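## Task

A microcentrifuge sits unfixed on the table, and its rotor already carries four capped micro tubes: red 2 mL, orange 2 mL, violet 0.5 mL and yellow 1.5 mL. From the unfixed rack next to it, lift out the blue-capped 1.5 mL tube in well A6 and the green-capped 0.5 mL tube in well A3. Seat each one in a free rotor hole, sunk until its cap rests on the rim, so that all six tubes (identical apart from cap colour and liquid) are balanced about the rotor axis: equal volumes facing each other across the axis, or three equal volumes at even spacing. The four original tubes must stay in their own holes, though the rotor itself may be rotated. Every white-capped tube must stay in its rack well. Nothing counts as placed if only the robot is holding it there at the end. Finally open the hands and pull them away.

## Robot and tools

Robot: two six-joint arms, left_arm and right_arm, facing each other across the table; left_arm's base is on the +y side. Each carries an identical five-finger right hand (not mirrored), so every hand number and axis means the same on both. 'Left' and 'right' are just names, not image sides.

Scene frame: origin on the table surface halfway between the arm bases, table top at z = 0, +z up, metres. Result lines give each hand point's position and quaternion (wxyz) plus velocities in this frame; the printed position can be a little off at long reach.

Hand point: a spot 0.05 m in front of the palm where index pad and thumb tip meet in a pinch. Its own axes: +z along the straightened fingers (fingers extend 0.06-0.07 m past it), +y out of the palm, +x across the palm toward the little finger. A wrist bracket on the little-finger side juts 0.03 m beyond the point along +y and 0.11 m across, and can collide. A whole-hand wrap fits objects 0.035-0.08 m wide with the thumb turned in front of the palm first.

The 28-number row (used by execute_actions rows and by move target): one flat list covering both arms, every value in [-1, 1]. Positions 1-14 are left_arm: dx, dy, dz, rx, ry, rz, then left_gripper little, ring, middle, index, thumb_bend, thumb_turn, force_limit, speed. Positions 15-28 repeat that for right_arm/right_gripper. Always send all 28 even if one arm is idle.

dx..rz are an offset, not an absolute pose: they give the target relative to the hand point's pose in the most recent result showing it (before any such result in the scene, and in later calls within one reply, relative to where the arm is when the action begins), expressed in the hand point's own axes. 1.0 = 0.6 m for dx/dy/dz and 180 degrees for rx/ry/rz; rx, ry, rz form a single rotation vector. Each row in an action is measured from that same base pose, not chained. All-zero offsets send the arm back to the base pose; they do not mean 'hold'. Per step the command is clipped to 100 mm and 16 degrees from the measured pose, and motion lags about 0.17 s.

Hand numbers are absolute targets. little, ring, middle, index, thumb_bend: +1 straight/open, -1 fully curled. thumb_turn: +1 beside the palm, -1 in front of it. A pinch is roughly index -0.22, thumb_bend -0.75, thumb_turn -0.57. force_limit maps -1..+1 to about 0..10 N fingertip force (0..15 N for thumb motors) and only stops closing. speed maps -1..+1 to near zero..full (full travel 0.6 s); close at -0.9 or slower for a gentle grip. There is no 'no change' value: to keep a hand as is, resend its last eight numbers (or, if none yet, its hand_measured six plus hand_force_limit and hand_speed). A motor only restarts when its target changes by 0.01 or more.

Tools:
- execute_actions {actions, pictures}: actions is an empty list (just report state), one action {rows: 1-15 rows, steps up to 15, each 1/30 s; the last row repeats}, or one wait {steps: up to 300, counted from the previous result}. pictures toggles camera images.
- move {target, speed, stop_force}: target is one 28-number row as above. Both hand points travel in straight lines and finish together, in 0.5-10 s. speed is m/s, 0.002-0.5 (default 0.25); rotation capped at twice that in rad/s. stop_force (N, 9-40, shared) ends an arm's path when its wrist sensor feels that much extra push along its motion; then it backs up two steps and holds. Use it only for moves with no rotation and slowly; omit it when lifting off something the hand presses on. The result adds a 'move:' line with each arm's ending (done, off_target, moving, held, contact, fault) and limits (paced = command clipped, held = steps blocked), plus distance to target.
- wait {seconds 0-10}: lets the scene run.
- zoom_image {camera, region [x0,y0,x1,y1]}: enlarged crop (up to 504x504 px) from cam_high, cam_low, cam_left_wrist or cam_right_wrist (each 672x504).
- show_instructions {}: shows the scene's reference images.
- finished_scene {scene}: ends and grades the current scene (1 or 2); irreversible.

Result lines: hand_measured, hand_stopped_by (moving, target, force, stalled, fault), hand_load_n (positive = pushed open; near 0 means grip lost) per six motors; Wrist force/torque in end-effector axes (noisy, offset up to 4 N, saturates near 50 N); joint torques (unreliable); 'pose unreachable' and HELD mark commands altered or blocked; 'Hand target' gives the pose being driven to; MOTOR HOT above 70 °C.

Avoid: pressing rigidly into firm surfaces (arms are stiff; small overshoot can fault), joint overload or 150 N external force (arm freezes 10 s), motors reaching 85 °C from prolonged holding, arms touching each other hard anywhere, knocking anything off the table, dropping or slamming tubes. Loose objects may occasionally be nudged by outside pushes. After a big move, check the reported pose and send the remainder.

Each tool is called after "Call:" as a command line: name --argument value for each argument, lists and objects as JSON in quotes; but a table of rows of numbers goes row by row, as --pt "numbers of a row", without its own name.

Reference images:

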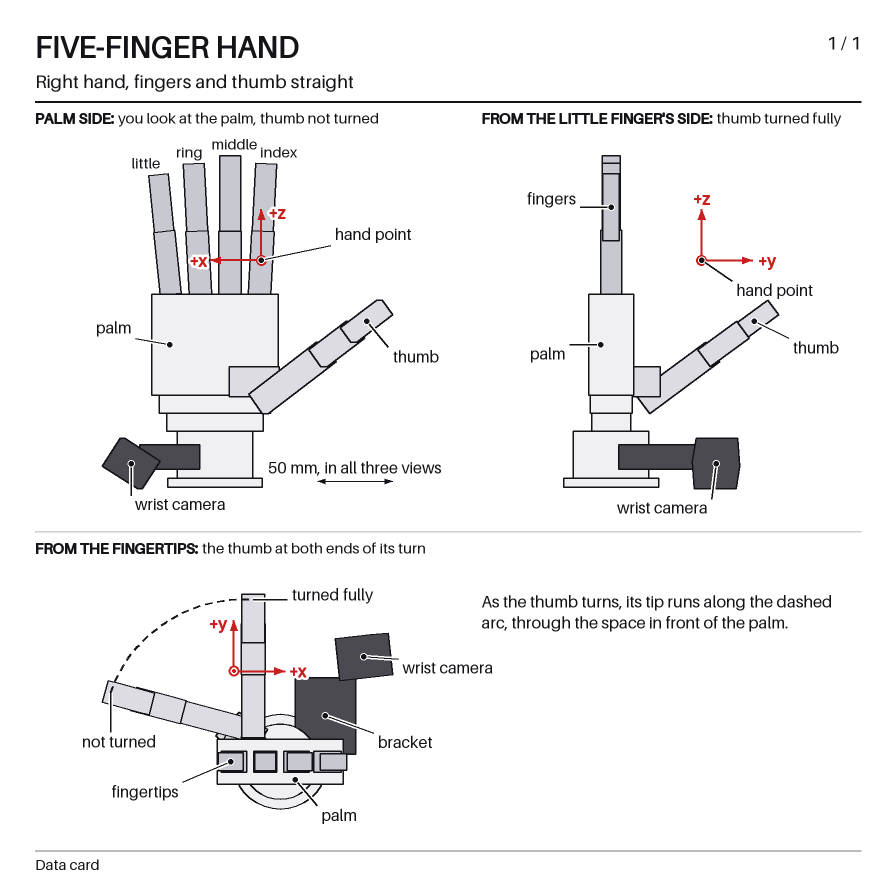

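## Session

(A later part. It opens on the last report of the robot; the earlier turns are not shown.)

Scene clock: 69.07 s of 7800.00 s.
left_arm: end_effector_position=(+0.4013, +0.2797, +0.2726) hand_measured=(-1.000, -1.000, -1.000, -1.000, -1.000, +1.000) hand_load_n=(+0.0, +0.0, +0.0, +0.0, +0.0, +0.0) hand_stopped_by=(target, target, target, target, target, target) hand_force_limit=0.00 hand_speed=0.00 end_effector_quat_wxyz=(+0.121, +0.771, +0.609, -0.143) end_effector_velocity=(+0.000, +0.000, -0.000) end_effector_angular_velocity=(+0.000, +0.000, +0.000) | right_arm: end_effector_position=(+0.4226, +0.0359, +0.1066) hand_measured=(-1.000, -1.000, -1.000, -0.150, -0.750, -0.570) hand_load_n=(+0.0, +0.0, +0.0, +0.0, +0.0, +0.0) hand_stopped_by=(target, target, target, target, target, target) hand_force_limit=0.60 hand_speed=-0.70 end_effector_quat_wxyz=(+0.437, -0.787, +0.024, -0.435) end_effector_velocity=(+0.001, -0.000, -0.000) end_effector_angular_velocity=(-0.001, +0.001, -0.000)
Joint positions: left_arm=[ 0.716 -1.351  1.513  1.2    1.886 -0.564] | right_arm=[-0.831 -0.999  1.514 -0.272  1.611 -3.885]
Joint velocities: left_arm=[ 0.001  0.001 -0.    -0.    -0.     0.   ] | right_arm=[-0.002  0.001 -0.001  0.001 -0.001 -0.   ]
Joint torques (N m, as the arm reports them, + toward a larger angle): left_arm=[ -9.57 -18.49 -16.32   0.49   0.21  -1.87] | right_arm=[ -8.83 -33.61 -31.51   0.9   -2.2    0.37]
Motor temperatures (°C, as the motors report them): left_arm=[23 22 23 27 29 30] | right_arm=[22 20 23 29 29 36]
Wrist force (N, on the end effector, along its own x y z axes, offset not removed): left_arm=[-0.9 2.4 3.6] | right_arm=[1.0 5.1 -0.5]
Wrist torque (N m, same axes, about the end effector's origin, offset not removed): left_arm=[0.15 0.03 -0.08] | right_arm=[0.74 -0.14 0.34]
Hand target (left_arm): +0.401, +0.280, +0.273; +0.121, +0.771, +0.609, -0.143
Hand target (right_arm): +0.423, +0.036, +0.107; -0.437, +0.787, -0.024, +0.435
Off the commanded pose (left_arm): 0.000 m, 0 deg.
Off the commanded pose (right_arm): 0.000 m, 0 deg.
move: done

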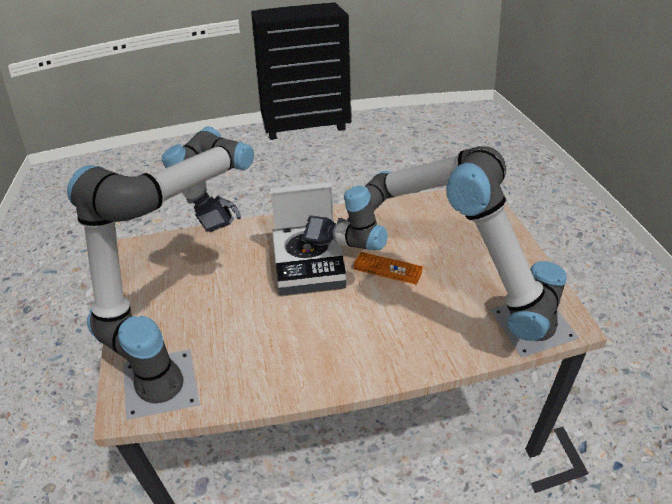

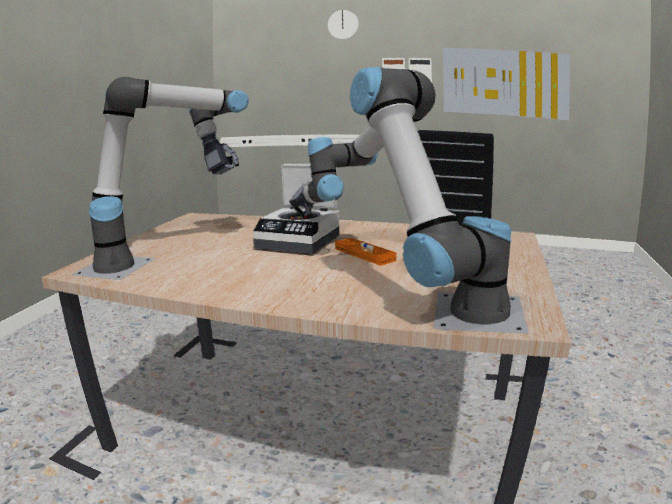

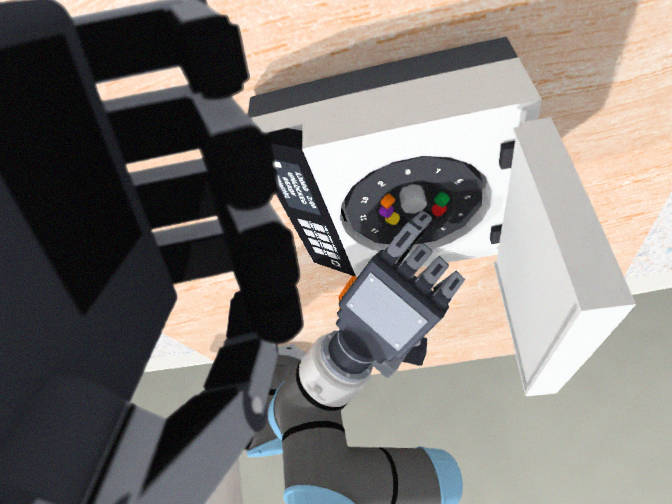

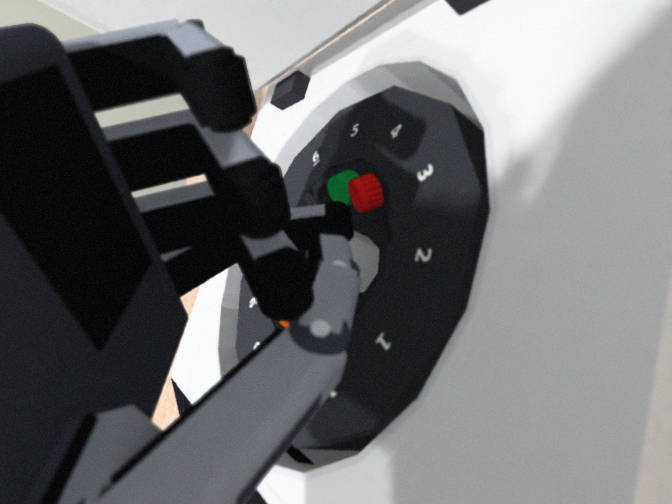

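Call:
move --target '[0,0,0,0,0,0,-1,-1,-1,-1,-1,1,0,0,0.0033,-0.0035,-0.0012,0,0,0,-1,-1,-1,0.1,-0.75,-0.57,0.6,-0.85]' --speed 0.02

Call:
move --target '[0,0,0,0,0,0,-1,-1,-1,-1,-1,1,0,0,-0.0042,0.0045,0.0015,0,0,0,-1,-1,-1,0.1,-0.75,-0.57,0.6,-0.85]' --speed 0.01

Call:
move --target '[0,0,0,0,0,0,-1,-1,-1,-1,-1,1,0,0,0,0,0,0,0,0,-1,-1,-1,-0.17,-0.75,-0.57,1,-0.75]'

Scene clock: 72.07 s of 7800.00 s.
left_arm: end_effector_position=(+0.4013, +0.2797, +0.2726) hand_measured=(-1.000, -1.000, -1.000, -1.000, -1.000, +1.000) hand_load_n=(+0.0, +0.0, +0.0, +0.0, +0.0, +0.0) hand_stopped_by=(target, target, target, target, target, target) hand_force_limit=0.00 hand_speed=0.00 end_effector_quat_wxyz=(+0.121, +0.771, +0.609, -0.143) end_effector_velocity=(+0.000, +0.000, -0.000) end_effector_angular_velocity=(+0.001, -0.001, +0.000) | right_arm: end_effector_position=(+0.4226, +0.0359, +0.1096) hand_measured=(-1.000, -1.000, -1.000, +0.100, -0.750, -0.570) hand_load_n=(+0.0, +0.0, +0.0, +0.0, +0.0, +0.0) hand_stopped_by=(target, target, target, target, target, target) hand_force_limit=0.60 hand_speed=-0.85 end_effector_quat_wxyz=(+0.437, -0.787, +0.024, -0.435) end_effector_velocity=(-0.001, +0.001, +0.000) end_effector_angular_velocity=(+0.000, -0.000, +0.001)
Joint positions: left_arm=[ 0.716 -1.351  1.513  1.2    1.886 -0.564] | right_arm=[-0.831 -1.002  1.511 -0.266  1.611 -3.885]
Joint velocities: left_arm=[ 0.     0.    -0.     0.    -0.001 -0.   ] | right_arm=[ 0.001 -0.    -0.001  0.001 -0.     0.   ]
Joint torques (N m, as the arm reports them, + toward a larger angle): left_arm=[ -9.08 -17.81 -16.73   0.53   0.47  -1.75] | right_arm=[  6.18 -46.21 -30.83   0.99   2.34  -1.56]
Motor temperatures (°C, as the motors report them): left_arm=[23 22 23 27 29 30] | right_arm=[22 20 23 29 29 36]
Wrist force (N, on the end effector, along its own x y z axes, offset not removed): left_arm=[1.1 0.3 0.2] | right_arm=[-1.0 3.9 -1.4]
Wrist torque (N m, same axes, about the end effector's origin, offset not removed): left_arm=[0.02 -0.13 -0.06] | right_arm=[0.58 0.25 0.38]
Hand target (left_arm): +0.401, +0.280, +0.273; +0.121, +0.771, +0.609, -0.143
Hand target (right_arm): +0.423, +0.036, +0.110; -0.437, +0.787, -0.024, +0.435
Off the commanded pose (left_arm): 0.000 m, 0 deg.
Off the commanded pose (right_arm): 0.000 m, 0 deg.
move: done

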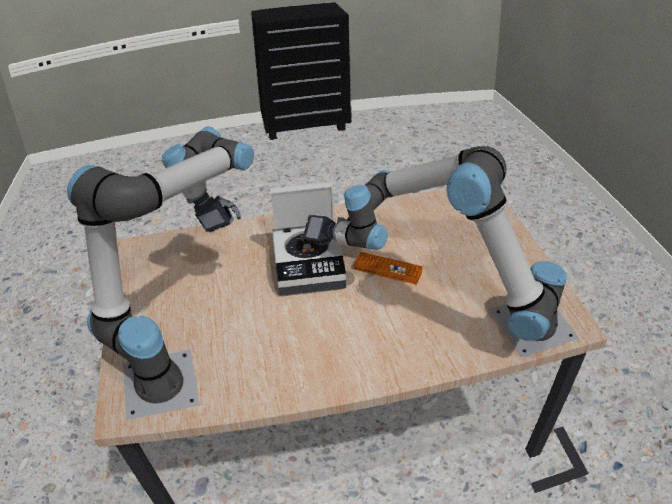

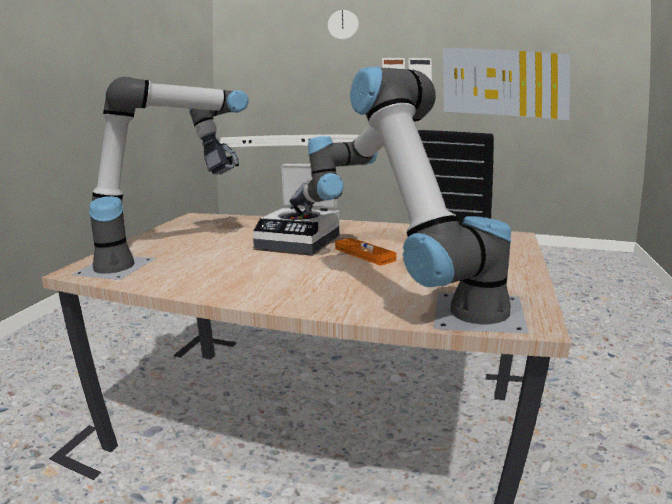

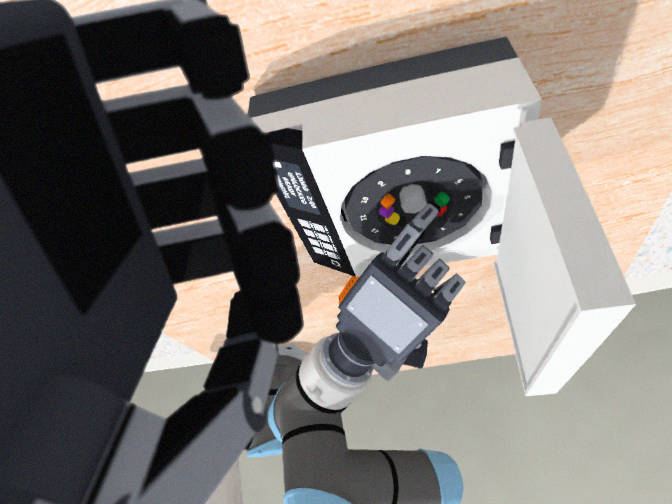

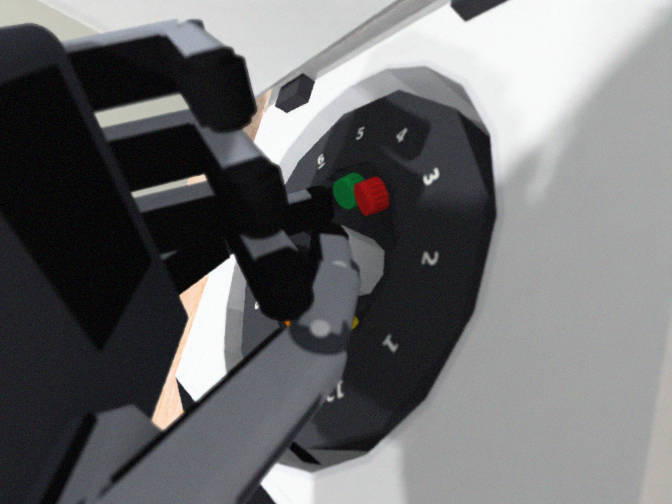

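Scene clock: 72.77 s of 7800.00 s.
left_arm: end_effector_position=(+0.4013, +0.2797, +0.2726) hand_measured=(-1.000, -1.000, -1.000, -1.000, -1.000, +1.000) hand_load_n=(+0.0, +0.0, +0.0, +0.0, +0.0, +0.0) hand_stopped_by=(target, target, target, target, target, target) hand_force_limit=0.00 hand_speed=0.00 end_effector_quat_wxyz=(+0.121, +0.771, +0.609, -0.143) end_effector_velocity=(-0.000, -0.000, -0.001) end_effector_angular_velocity=(+0.002, +0.002, -0.001) | right_arm: end_effector_position=(+0.4226, +0.0359, +0.1060) hand_measured=(-1.000, -1.000, -1.000, +0.100, -0.750, -0.570) hand_load_n=(+0.0, +0.0, +0.0, +0.0, +0.0, +0.0) hand_stopped_by=(target, target, target, target, target, target) hand_force_limit=0.60 hand_speed=-0.85 end_effector_quat_wxyz=(+0.437, -0.787, +0.024, -0.435) end_effector_velocity=(+0.000, -0.001, -0.002) end_effector_angular_velocity=(-0.000, +0.001, -0.000)
Joint positions: left_arm=[ 0.716 -1.351  1.513  1.2    1.886 -0.564] | right_arm=[-0.831 -0.998  1.515 -0.274  1.611 -3.885]
Joint velocities: left_arm=[-0.001  0.002 -0.001  0.001 -0.    -0.   ] | right_arm=[-0.001  0.002  0.003 -0.004 -0.001  0.   ]
Joint torques (N m, as the arm reports them, + toward a larger angle): left_arm=[ -9.47 -18.51 -15.98   0.58   0.29  -1.62] | right_arm=[  5.19 -34.44  -6.    -2.87   2.12  -1.54]
Motor temperatures (°C, as the motors report them): left_arm=[23 22 23 27 29 30] | right_arm=[22 20 23 29 29 36]
Wrist force (N, on the end effector, along its own x y z axes, offset not removed): left_arm=[0.1 3.8 3.3] | right_arm=[1.1 1.9 -0.4]
Wrist torque (N m, same axes, about the end effector's origin, offset not removed): left_arm=[0.35 -0.08 0.03] | right_arm=[0.40 -0.20 0.38]
Hand target (left_arm): +0.401, +0.280, +0.273; +0.121, +0.771, +0.609, -0.143
Hand target (right_arm): +0.423, +0.036, +0.106; -0.437, +0.787, -0.024, +0.435
Off the commanded pose (left_arm): 0.000 m, 0 deg.
Off the commanded pose (right_arm): 0.000 m, 0 deg.
move: done

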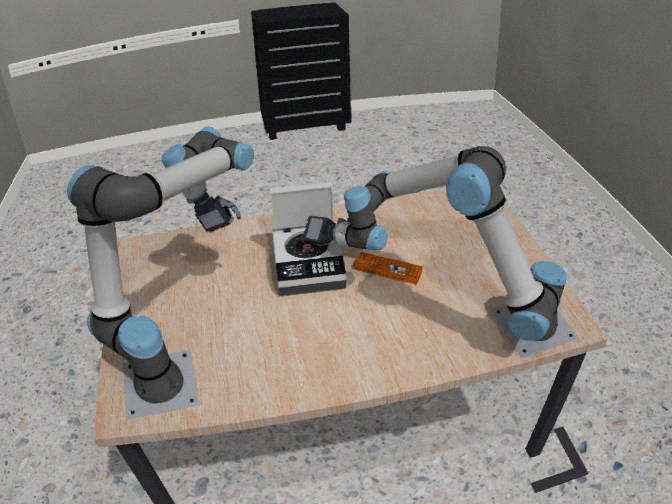

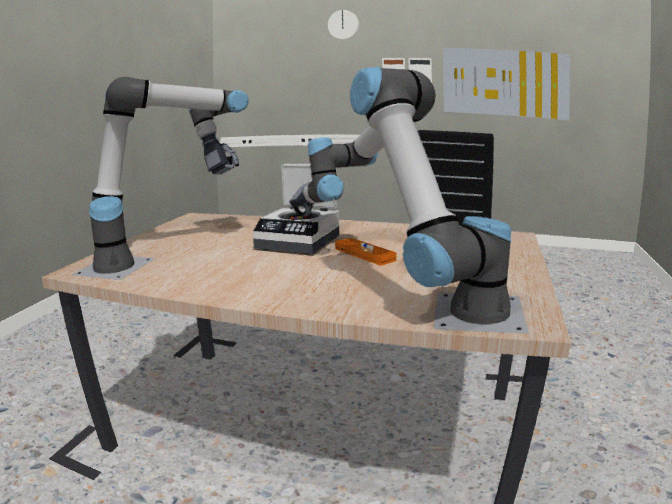

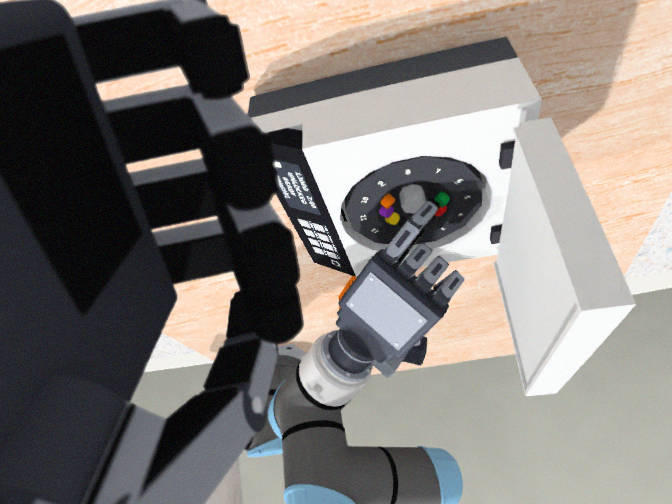

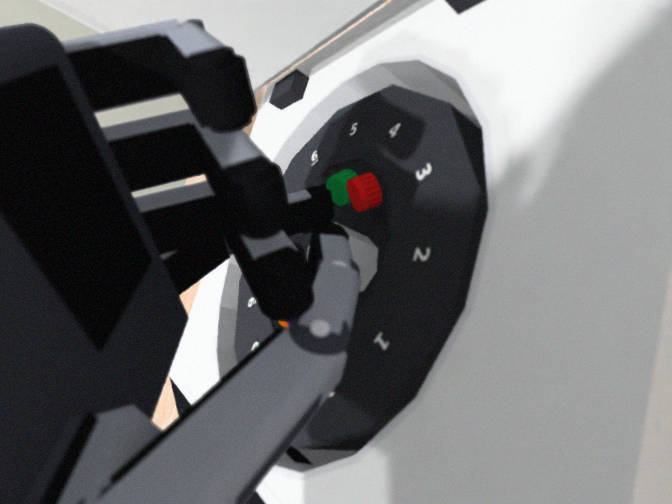

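Scene clock: 73.70 s of 7800.00 s.
left_arm: end_effector_position=(+0.4013, +0.2797, +0.2726) hand_measured=(-1.000, -1.000, -1.000, -1.000, -1.000, +1.000) hand_load_n=(+0.0, +0.0, +0.0, +0.0, +0.0, +0.0) hand_stopped_by=(target, target, target, target, target, target) hand_force_limit=0.00 hand_speed=0.00 end_effector_quat_wxyz=(+0.121, +0.771, +0.609, -0.143) end_effector_velocity=(-0.000, +0.000, -0.000) end_effector_angular_velocity=(+0.000, -0.000, -0.001) | right_arm: end_effector_position=(+0.4226, +0.0359, +0.1059) hand_measured=(-1.000, -1.000, -1.000, -0.170, -0.750, -0.570) hand_load_n=(+0.0, +0.0, +0.0, +0.0, +0.0, +0.0) hand_stopped_by=(target, target, target, target, target, target) hand_force_limit=1.00 hand_speed=-0.75 end_effector_quat_wxyz=(+0.437, -0.787, +0.024, -0.435) end_effector_velocity=(-0.000, -0.000, -0.001) end_effector_angular_velocity=(-0.001, +0.001, +0.000)
Joint positions: left_arm=[ 0.716 -1.351  1.513  1.2    1.886 -0.564] | right_arm=[-0.831 -0.998  1.515 -0.274  1.611 -3.885]
Joint velocities: left_arm=[ 0.    -0.     0.001  0.    -0.     0.001] | right_arm=[-0.    -0.     0.001  0.    -0.    -0.   ]
Joint torques (N m, as the arm reports them, + toward a larger angle): left_arm=[ -9.2  -17.82 -16.54   0.57   0.37  -1.67] | right_arm=[  5.78 -45.18 -24.     0.87  -2.74  -1.76]
Motor temperatures (°C, as the motors report them): left_arm=[23 22 23 27 29 30] | right_arm=[22 20 23 29 29 36]
Wrist force (N, on the end effector, along its own x y z axes, offset not removed): left_arm=[-1.0 2.0 -0.6] | right_arm=[3.1 0.5 -1.4]
Wrist torque (N m, same axes, about the end effector's origin, offset not removed): left_arm=[0.32 0.17 -0.05] | right_arm=[0.12 -0.26 0.35]
Hand target (left_arm): +0.401, +0.280, +0.273; +0.121, +0.771, +0.609, -0.143
Hand target (right_arm): +0.423, +0.036, +0.106; -0.437, +0.787, -0.024, +0.435
Off the commanded pose (left_arm): 0.000 m, 0 deg.
Off the commanded pose (right_arm): 0.000 m, 0 deg.
move: done

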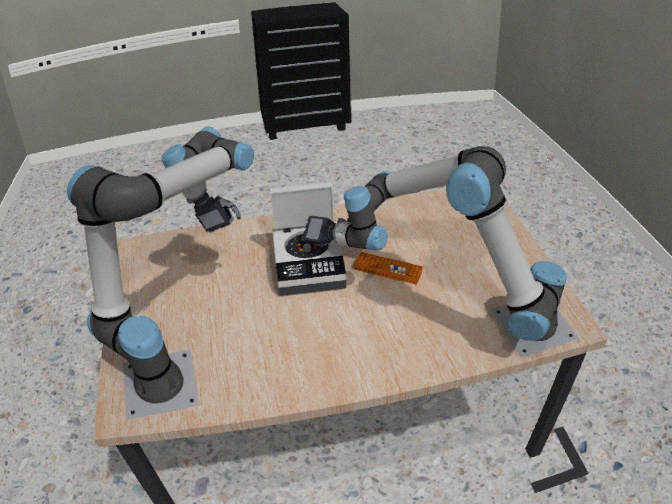

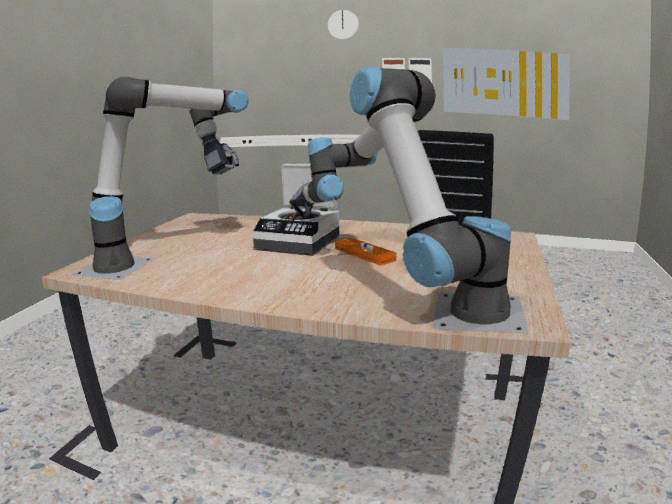

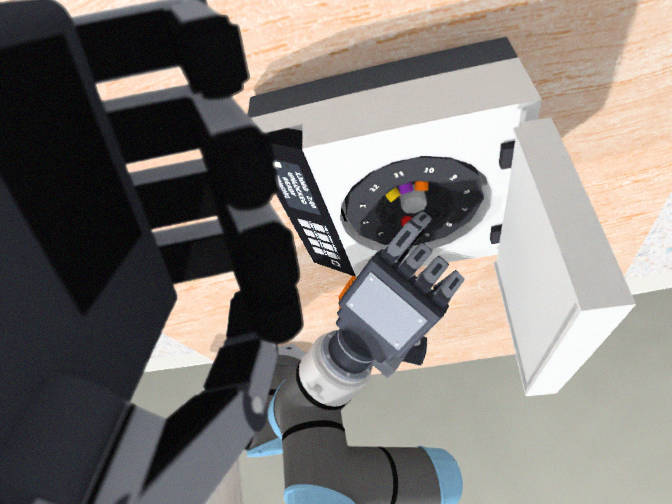

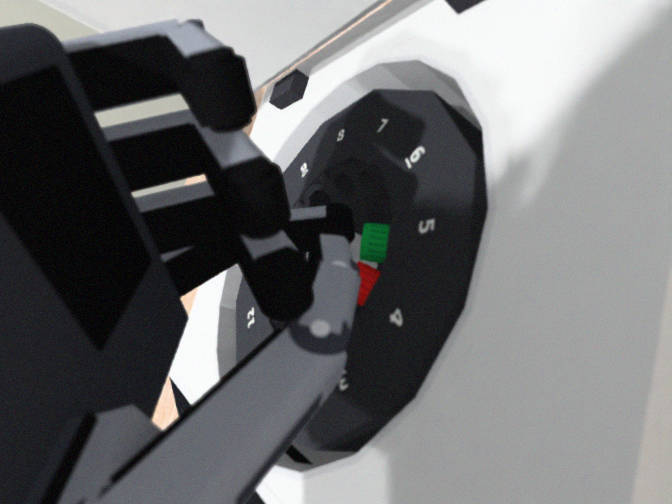

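Call:
move --target '[0,0,0,0,0,0,-1,-1,-1,-1,-1,1,0,0,0.0443,-0.047,-0.016,0,0,0,-1,-1,-1,-0.17,-0.75,-0.57,1,-0.75]' --speed 0.1

Call:
move --target '[0,0,0,0,0,0,-1,-1,-1,-1,-1,1,0,0,0.061,0.056,-0.3,0.05,0.086,0.244,-1,-1,-1,0.2,-0.75,-0.57,0.2,-0.5]' --speed 0.3

Call:
move --target '[0,0,0,0,0,0,-1,-1,-1,-1,-1,1,0,0,0.083,0.1675,-0.1575,0,0.333,0,-1,-1,-1,0.2,-0.75,-0.57,0.2,-0.5]' --speed 0.3

Call:
zoom_image --camera "cam_left_wrist" --region '[310, 145, 500, 355]'

Scene clock: 76.27 s of 7800.00 s.
left_arm: end_effector_position=(+0.4013, +0.2797, +0.2726) hand_measured=(-1.000, -1.000, -1.000, -1.000, -1.000, +1.000) hand_load_n=(+0.0, +0.0, +0.0, +0.0, +0.0, +0.0) hand_stopped_by=(target, target, target, target, target, target) hand_force_limit=0.00 hand_speed=0.00 end_effector_quat_wxyz=(+0.121, +0.771, +0.609, -0.143) end_effector_velocity=(+0.000, +0.001, -0.001) end_effector_angular_velocity=(+0.001, +0.001, +0.001) | right_arm: end_effector_position=(+0.4227, +0.0358, +0.1457) hand_measured=(-1.000, -1.000, -1.000, -0.170, -0.750, -0.570) hand_load_n=(+0.0, +0.0, +0.0, +0.0, +0.0, +0.0) hand_stopped_by=(target, target, target, target, target, target) hand_force_limit=1.00 hand_speed=-0.75 end_effector_quat_wxyz=(+0.437, -0.787, +0.024, -0.435) end_effector_velocity=(-0.001, +0.001, +0.002) end_effector_angular_velocity=(+0.000, +0.000, +0.002)
Joint positions: left_arm=[ 0.716 -1.351  1.513  1.2    1.886 -0.564] | right_arm=[-0.831 -1.041  1.471 -0.187  1.611 -3.885]
Joint velocities: left_arm=[ 0.001  0.001  0.001 -0.     0.     0.   ] | right_arm=[ 0.001 -0.002 -0.002  0.003 -0.001 -0.   ]
Joint torques (N m, as the arm reports them, + toward a larger angle): left_arm=[ -9.32 -18.13 -16.51   0.5    0.45  -1.67] | right_arm=[ -9.28 -45.04 -32.55   1.02  -2.63  -2.47]
Motor temperatures (°C, as the motors report them): left_arm=[23 22 23 27 29 30] | right_arm=[22 20 23 29 29 36]
Wrist force (N, on the end effector, along its own x y z axes, offset not removed): left_arm=[2.6 1.5 1.3] | right_arm=[1.8 2.1 -0.2]
Wrist torque (N m, same axes, about the end effector's origin, offset not removed): left_arm=[0.10 -0.58 0.18] | right_arm=[0.29 -0.23 0.40]
Hand target (left_arm): +0.401, +0.280, +0.273; +0.121, +0.771, +0.609, -0.143
Hand target (right_arm): +0.423, +0.036, +0.146; -0.437, +0.787, -0.024, +0.435
Off the commanded pose (left_arm): 0.000 m, 0 deg.
Off the commanded pose (right_arm): 0.000 m, 0 deg.
move: done

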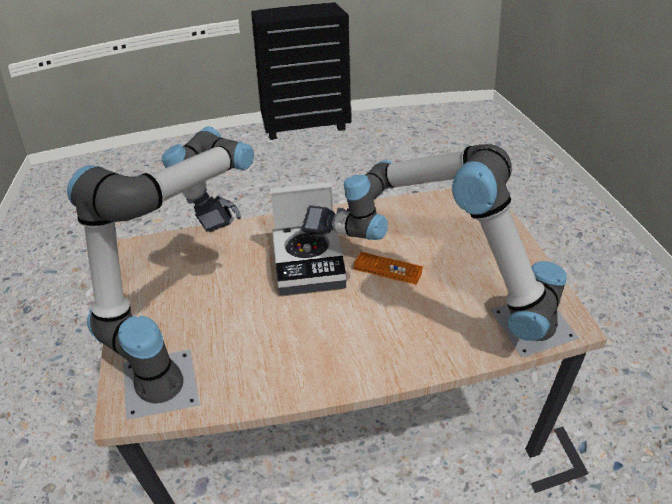

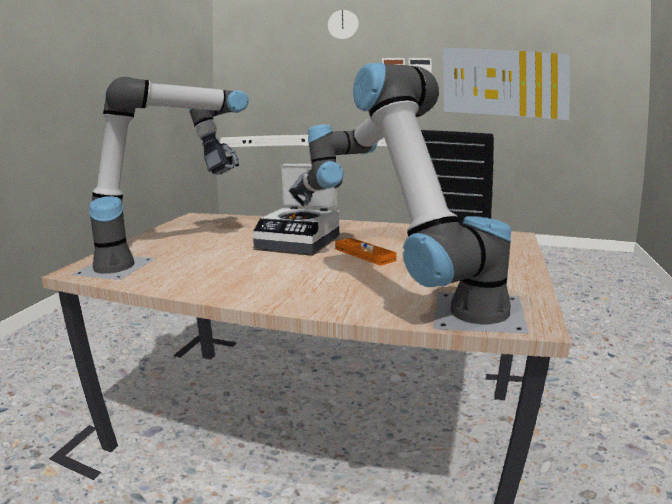

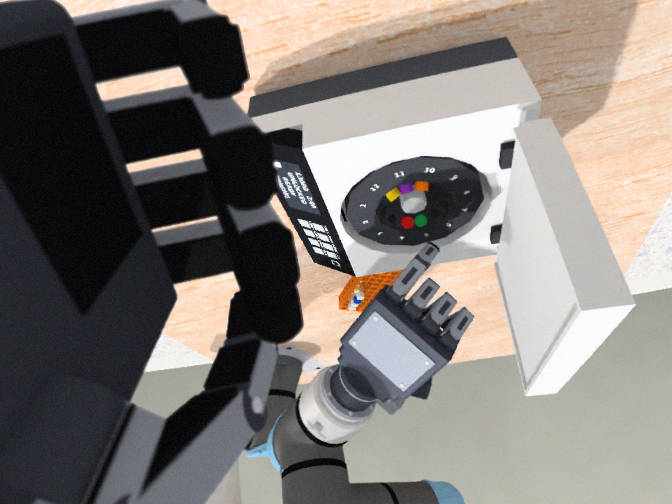

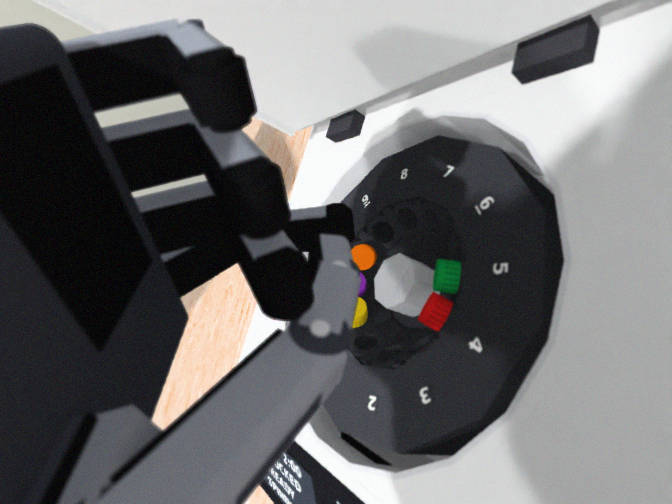

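Scene clock: 78.20 s of 7800.00 s.
left_arm: end_effector_position=(+0.4013, +0.2797, +0.2726) hand_measured=(-1.000, -1.000, -1.000, -1.000, -1.000, +1.000) hand_load_n=(+0.0, +0.0, +0.0, +0.0, +0.0, +0.0) hand_stopped_by=(target, target, target, target, target, target) hand_force_limit=0.00 hand_speed=0.00 end_effector_quat_wxyz=(+0.121, +0.771, +0.609, -0.143) end_effector_velocity=(-0.000, -0.000, -0.000) end_effector_angular_velocity=(+0.001, +0.001, -0.001) | right_arm: end_effector_position=(+0.3301, -0.1201, +0.1895) hand_measured=(-1.000, -1.000, -1.000, +0.200, -0.750, -0.570) hand_load_n=(+0.0, +0.0, +0.0, +0.0, +0.0, +0.0) hand_stopped_by=(target, target, target, target, target, target) hand_force_limit=0.20 hand_speed=-0.50 end_effector_quat_wxyz=(+0.618, -0.622, +0.339, -0.341) end_effector_velocity=(+0.000, -0.002, +0.001) end_effector_angular_velocity=(+0.007, +0.001, -0.003)
Joint positions: left_arm=[ 0.716 -1.351  1.513  1.2    1.886 -0.564] | right_arm=[-0.958 -1.523  2.171 -0.645  1.675 -3.146]
Joint velocities: left_arm=[-0.001  0.001  0.     0.    -0.     0.   ] | right_arm=[-0.003 -0.005  0.005 -0.003  0.001  0.006]
Joint torques (N m, as the arm reports them, + toward a larger angle): left_arm=[ -9.33 -18.1  -16.62   0.7    0.29  -1.71] | right_arm=[ -8.49 -24.11  -6.89  -3.8    2.32   1.91]
Motor temperatures (°C, as the motors report them): left_arm=[23 22 23 27 29 30] | right_arm=[22 20 23 29 29 36]
Wrist force (N, on the end effector, along its own x y z axes, offset not removed): left_arm=[-0.4 1.9 1.0] | right_arm=[1.1 -0.4 -3.2]
Wrist torque (N m, same axes, about the end effector's origin, offset not removed): left_arm=[0.27 0.06 -0.06] | right_arm=[0.20 -0.08 0.25]
Hand target (left_arm): +0.401, +0.280, +0.273; +0.121, +0.771, +0.609, -0.143
Hand target (right_arm): +0.330, -0.120, +0.190; +0.619, -0.622, +0.339, -0.341
Off the commanded pose (left_arm): 0.000 m, 0 deg.
Off the commanded pose (right_arm): 0.000 m, 0 deg.
move: done

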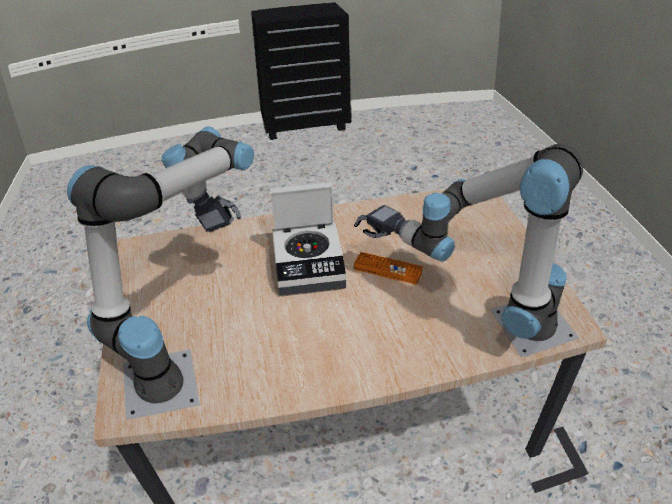

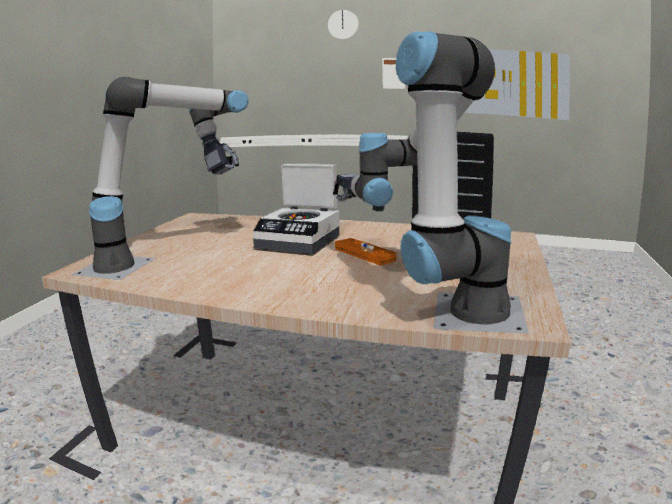

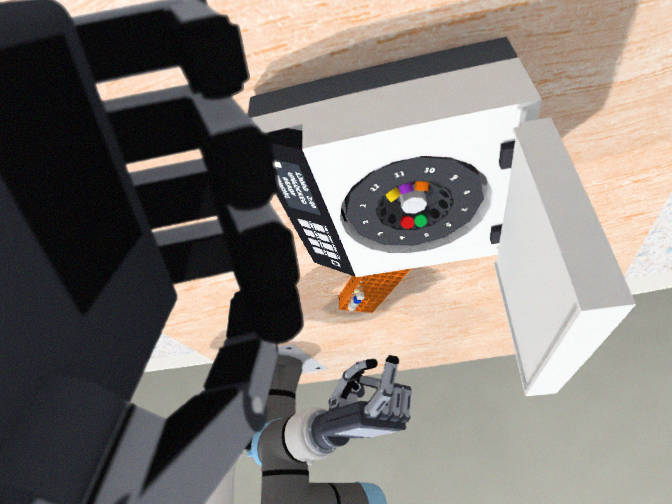

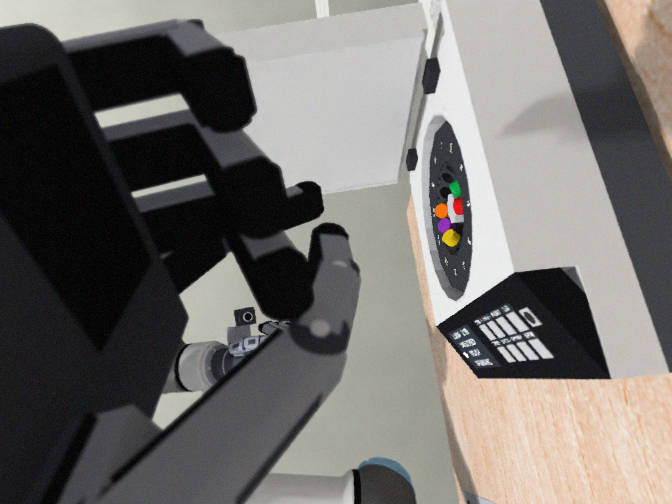

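Scene clock: 80.47 s of 7800.00 s.
left_arm: end_effector_position=(+0.4013, +0.2797, +0.2726) hand_measured=(-1.000, -1.000, -1.000, -1.000, -1.000, +1.000) hand_load_n=(+0.0, +0.0, +0.0, +0.0, +0.0, +0.0) hand_stopped_by=(target, target, target, target, target, target) hand_force_limit=0.00 hand_speed=0.00 end_effector_quat_wxyz=(+0.121, +0.771, +0.609, -0.143) end_effector_velocity=(-0.000, -0.001, -0.000) end_effector_angular_velocity=(+0.001, -0.000, -0.002) | right_arm: end_effector_position=(+0.2770, -0.2132, +0.0893) hand_measured=(-1.000, -1.000, -1.000, +0.200, -0.750, -0.570) hand_load_n=(+0.0, +0.0, +0.0, +0.0, +0.0, +0.0) hand_stopped_by=(target, target, target, target, target, target) hand_force_limit=0.20 hand_speed=-0.50 end_effector_quat_wxyz=(+0.366, -0.369, +0.603, -0.605) end_effector_velocity=(-0.000, -0.001, -0.001) end_effector_angular_velocity=(-0.006, +0.003, -0.011)
Joint positions: left_arm=[ 0.716 -1.351  1.513  1.2    1.886 -0.564] | right_arm=[-0.519 -1.101  1.941 -0.844  3.159 -3.151]
Joint velocities: left_arm=[-0.001  0.     0.     0.    -0.     0.001] | right_arm=[ 0.     0.006 -0.009  0.015  0.011  0.007]
Joint torques (N m, as the arm reports them, + toward a larger angle): left_arm=[ -9.65 -18.44 -15.95   0.69   0.24  -1.62] | right_arm=[ -6.82 -24.62 -25.9    1.72   1.98   2.31]
Motor temperatures (°C, as the motors report them): left_arm=[23 22 23 27 29 30] | right_arm=[22 20 23 29 29 36]
Wrist force (N, on the end effector, along its own x y z axes, offset not removed): left_arm=[-0.7 4.2 1.5] | right_arm=[2.0 2.3 -3.7]
Wrist torque (N m, same axes, about the end effector's origin, offset not removed): left_arm=[0.64 0.17 0.01] | right_arm=[0.42 -0.14 0.37]
Hand target (left_arm): +0.401, +0.280, +0.273; +0.121, +0.771, +0.609, -0.143
Hand target (right_arm): +0.277, -0.213, +0.089; +0.366, -0.369, +0.603, -0.605
Off the commanded pose (left_arm): 0.000 m, 0 deg.
Off the commanded pose (right_arm): 0.001 m, 0 deg.
move: done

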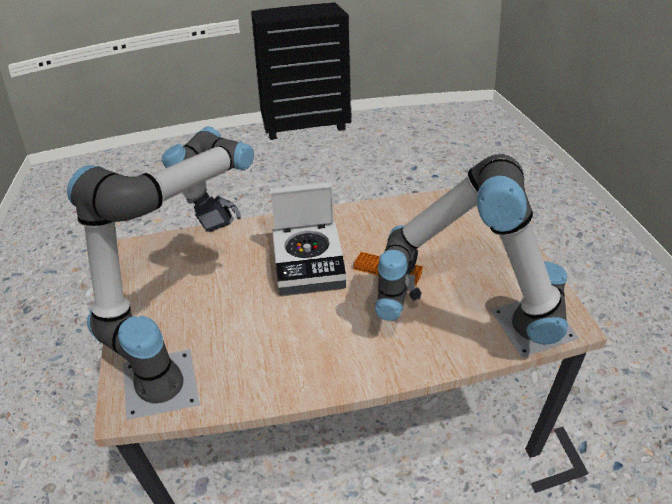

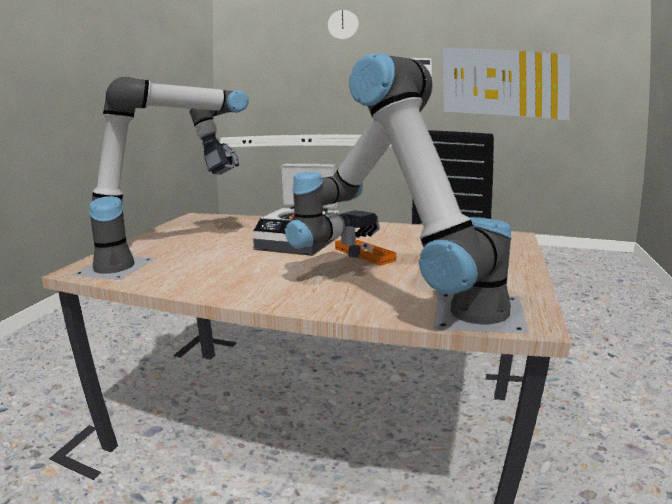

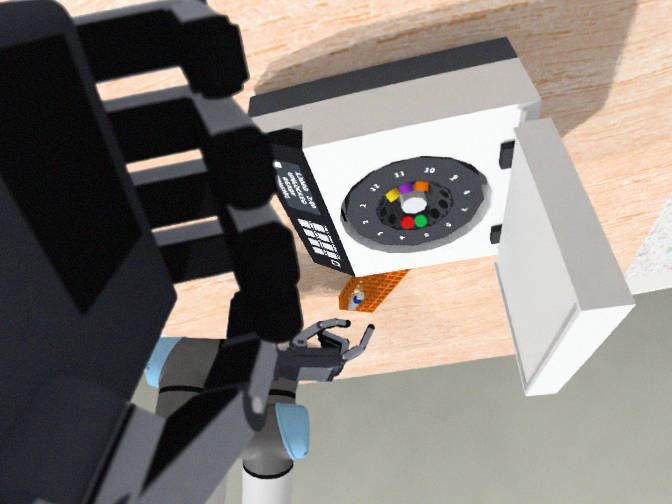

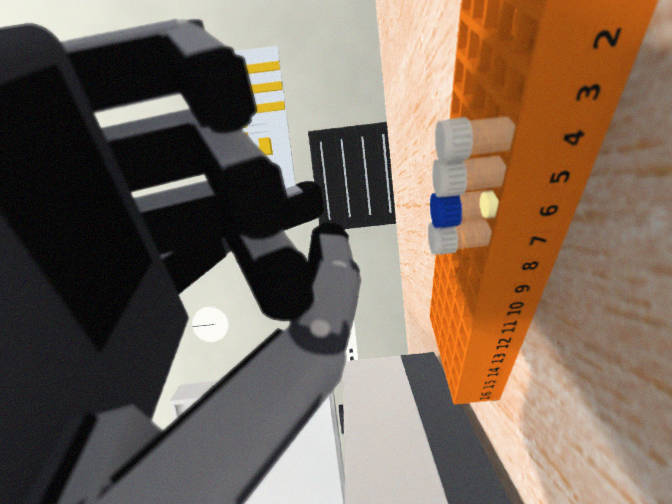

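Region (310, 145, 500, 355) of cam_left_wrist's 672x504 image, scaled by 2.400, with more detail than that image has; it fills the left 456 columns of this view, and the rest is white.

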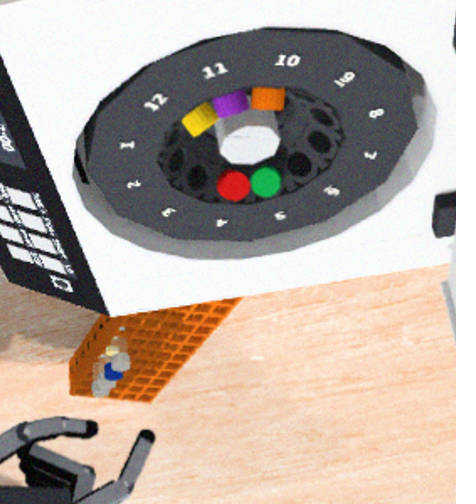

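Call:
move --target '[0,0,0,0,0,0,-1,-1,-1,-1,-1,1,0,0,0,0.071,0,0,0,0,-1,-1,-1,0.2,-0.75,-0.57,0.2,-0.5]' --speed 0.05

Call:
zoom_image --camera "cam_left_wrist" --region '[320, 265, 400, 345]'

Call:
zoom_image --camera "cam_right_wrist" --region '[260, 140, 460, 340]'

Scene clock: 82.53 s of 7800.00 s.
left_arm: end_effector_position=(+0.4013, +0.2797, +0.2726) hand_measured=(-1.000, -1.000, -1.000, -1.000, -1.000, +1.000) hand_load_n=(+0.0, +0.0, +0.0, +0.0, +0.0, +0.0) hand_stopped_by=(target, target, target, target, target, target) hand_force_limit=0.00 hand_speed=0.00 end_effector_quat_wxyz=(+0.121, +0.771, +0.609, -0.143) end_effector_velocity=(-0.000, -0.001, -0.001) end_effector_angular_velocity=(+0.001, +0.001, -0.002) | right_arm: end_effector_position=(+0.2769, -0.2133, +0.0469) hand_measured=(-1.000, -1.000, -1.000, +0.200, -0.750, -0.570) hand_load_n=(+0.0, +0.0, +0.0, +0.0, +0.0, +0.0) hand_stopped_by=(target, target, target, target, target, target) hand_force_limit=0.20 hand_speed=-0.50 end_effector_quat_wxyz=(+0.367, -0.369, +0.603, -0.605) end_effector_velocity=(-0.000, -0.000, -0.002) end_effector_angular_velocity=(-0.004, +0.002, -0.000)
Joint positions: left_arm=[ 0.716 -1.351  1.513  1.2    1.886 -0.564] | right_arm=[-0.519 -1.011  1.948 -0.899  3.159 -3.109]
Joint velocities: left_arm=[-0.001  0.002 -0.    -0.     0.     0.001] | right_arm=[ 0.     0.002  0.003 -0.011  0.001 -0.012]
Joint torques (N m, as the arm reports them, + toward a larger angle): left_arm=[ -8.44 -18.69 -16.64   0.48   0.14  -1.75] | right_arm=[  6.37 -25.79   0.05  -1.97  -2.89  -2.5 ]
Motor temperatures (°C, as the motors report them): left_arm=[23 22 23 27 29 30] | right_arm=[22 20 23 29 29 36]
Wrist force (N, on the end effector, along its own x y z axes, offset not removed): left_arm=[1.0 4.7 2.9] | right_arm=[0.8 0.6 -1.8]
Wrist torque (N m, same axes, about the end effector's origin, offset not removed): left_arm=[0.55 -0.24 0.07] | right_arm=[0.24 -0.08 0.40]
Hand target (left_arm): +0.401, +0.280, +0.273; +0.121, +0.771, +0.609, -0.143
Hand target (right_arm): +0.277, -0.213, +0.047; +0.366, -0.369, +0.603, -0.605
Off the commanded pose (left_arm): 0.000 m, 0 deg.
Off the commanded pose (right_arm): 0.000 m, 0 deg.
move: done

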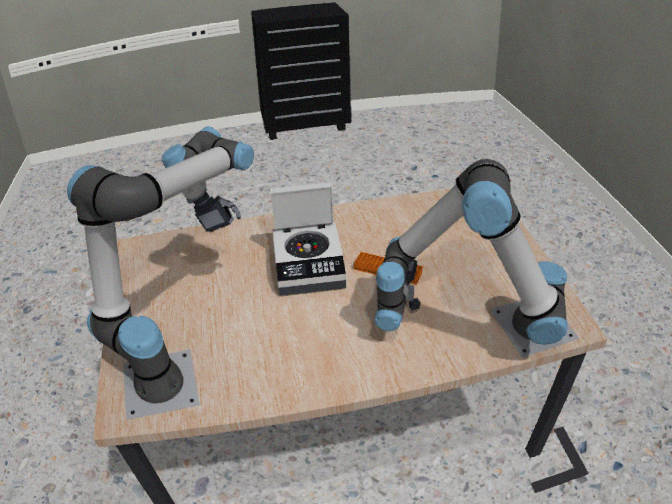

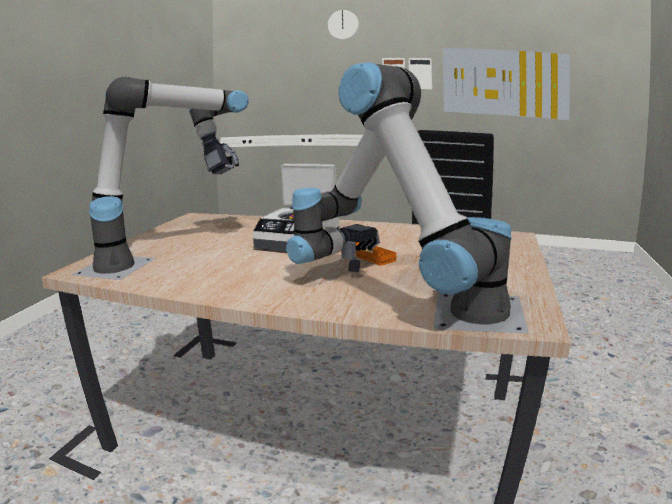

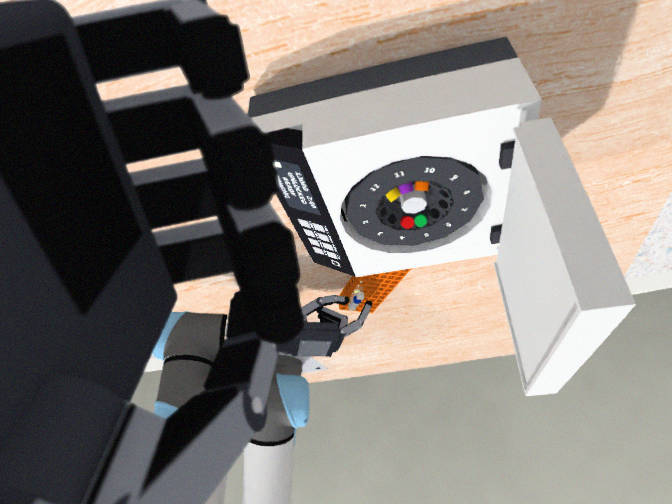

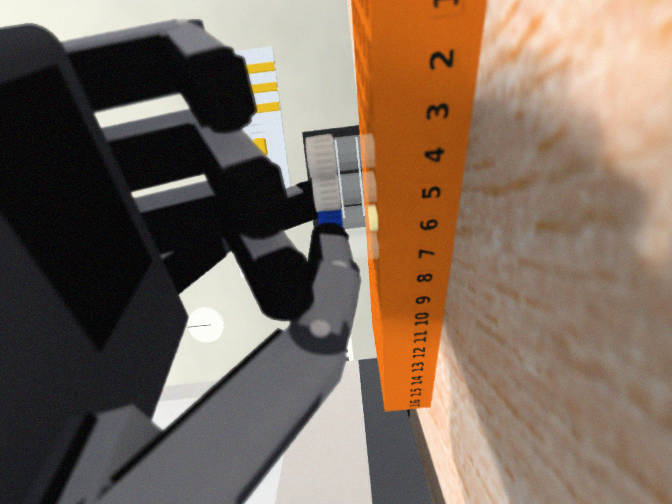

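Region (320, 265, 400, 345) of cam_left_wrist's 672x504 image, scaled by 6.300, with more detail than that image has.

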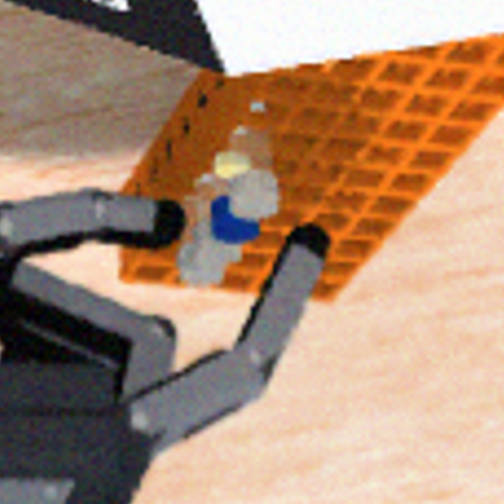

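Region (260, 140, 460, 340) of cam_right_wrist's 672x504 image, scaled by 2.520, with more detail than that image has.

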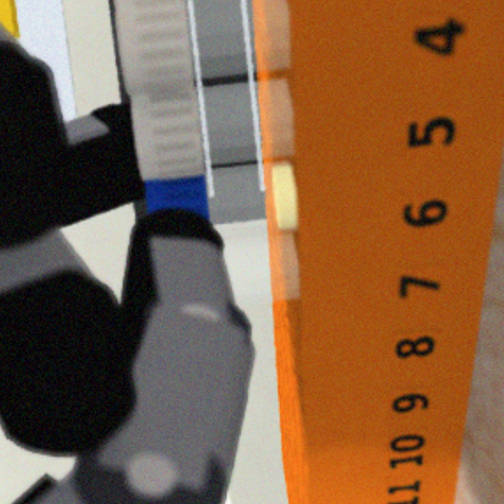

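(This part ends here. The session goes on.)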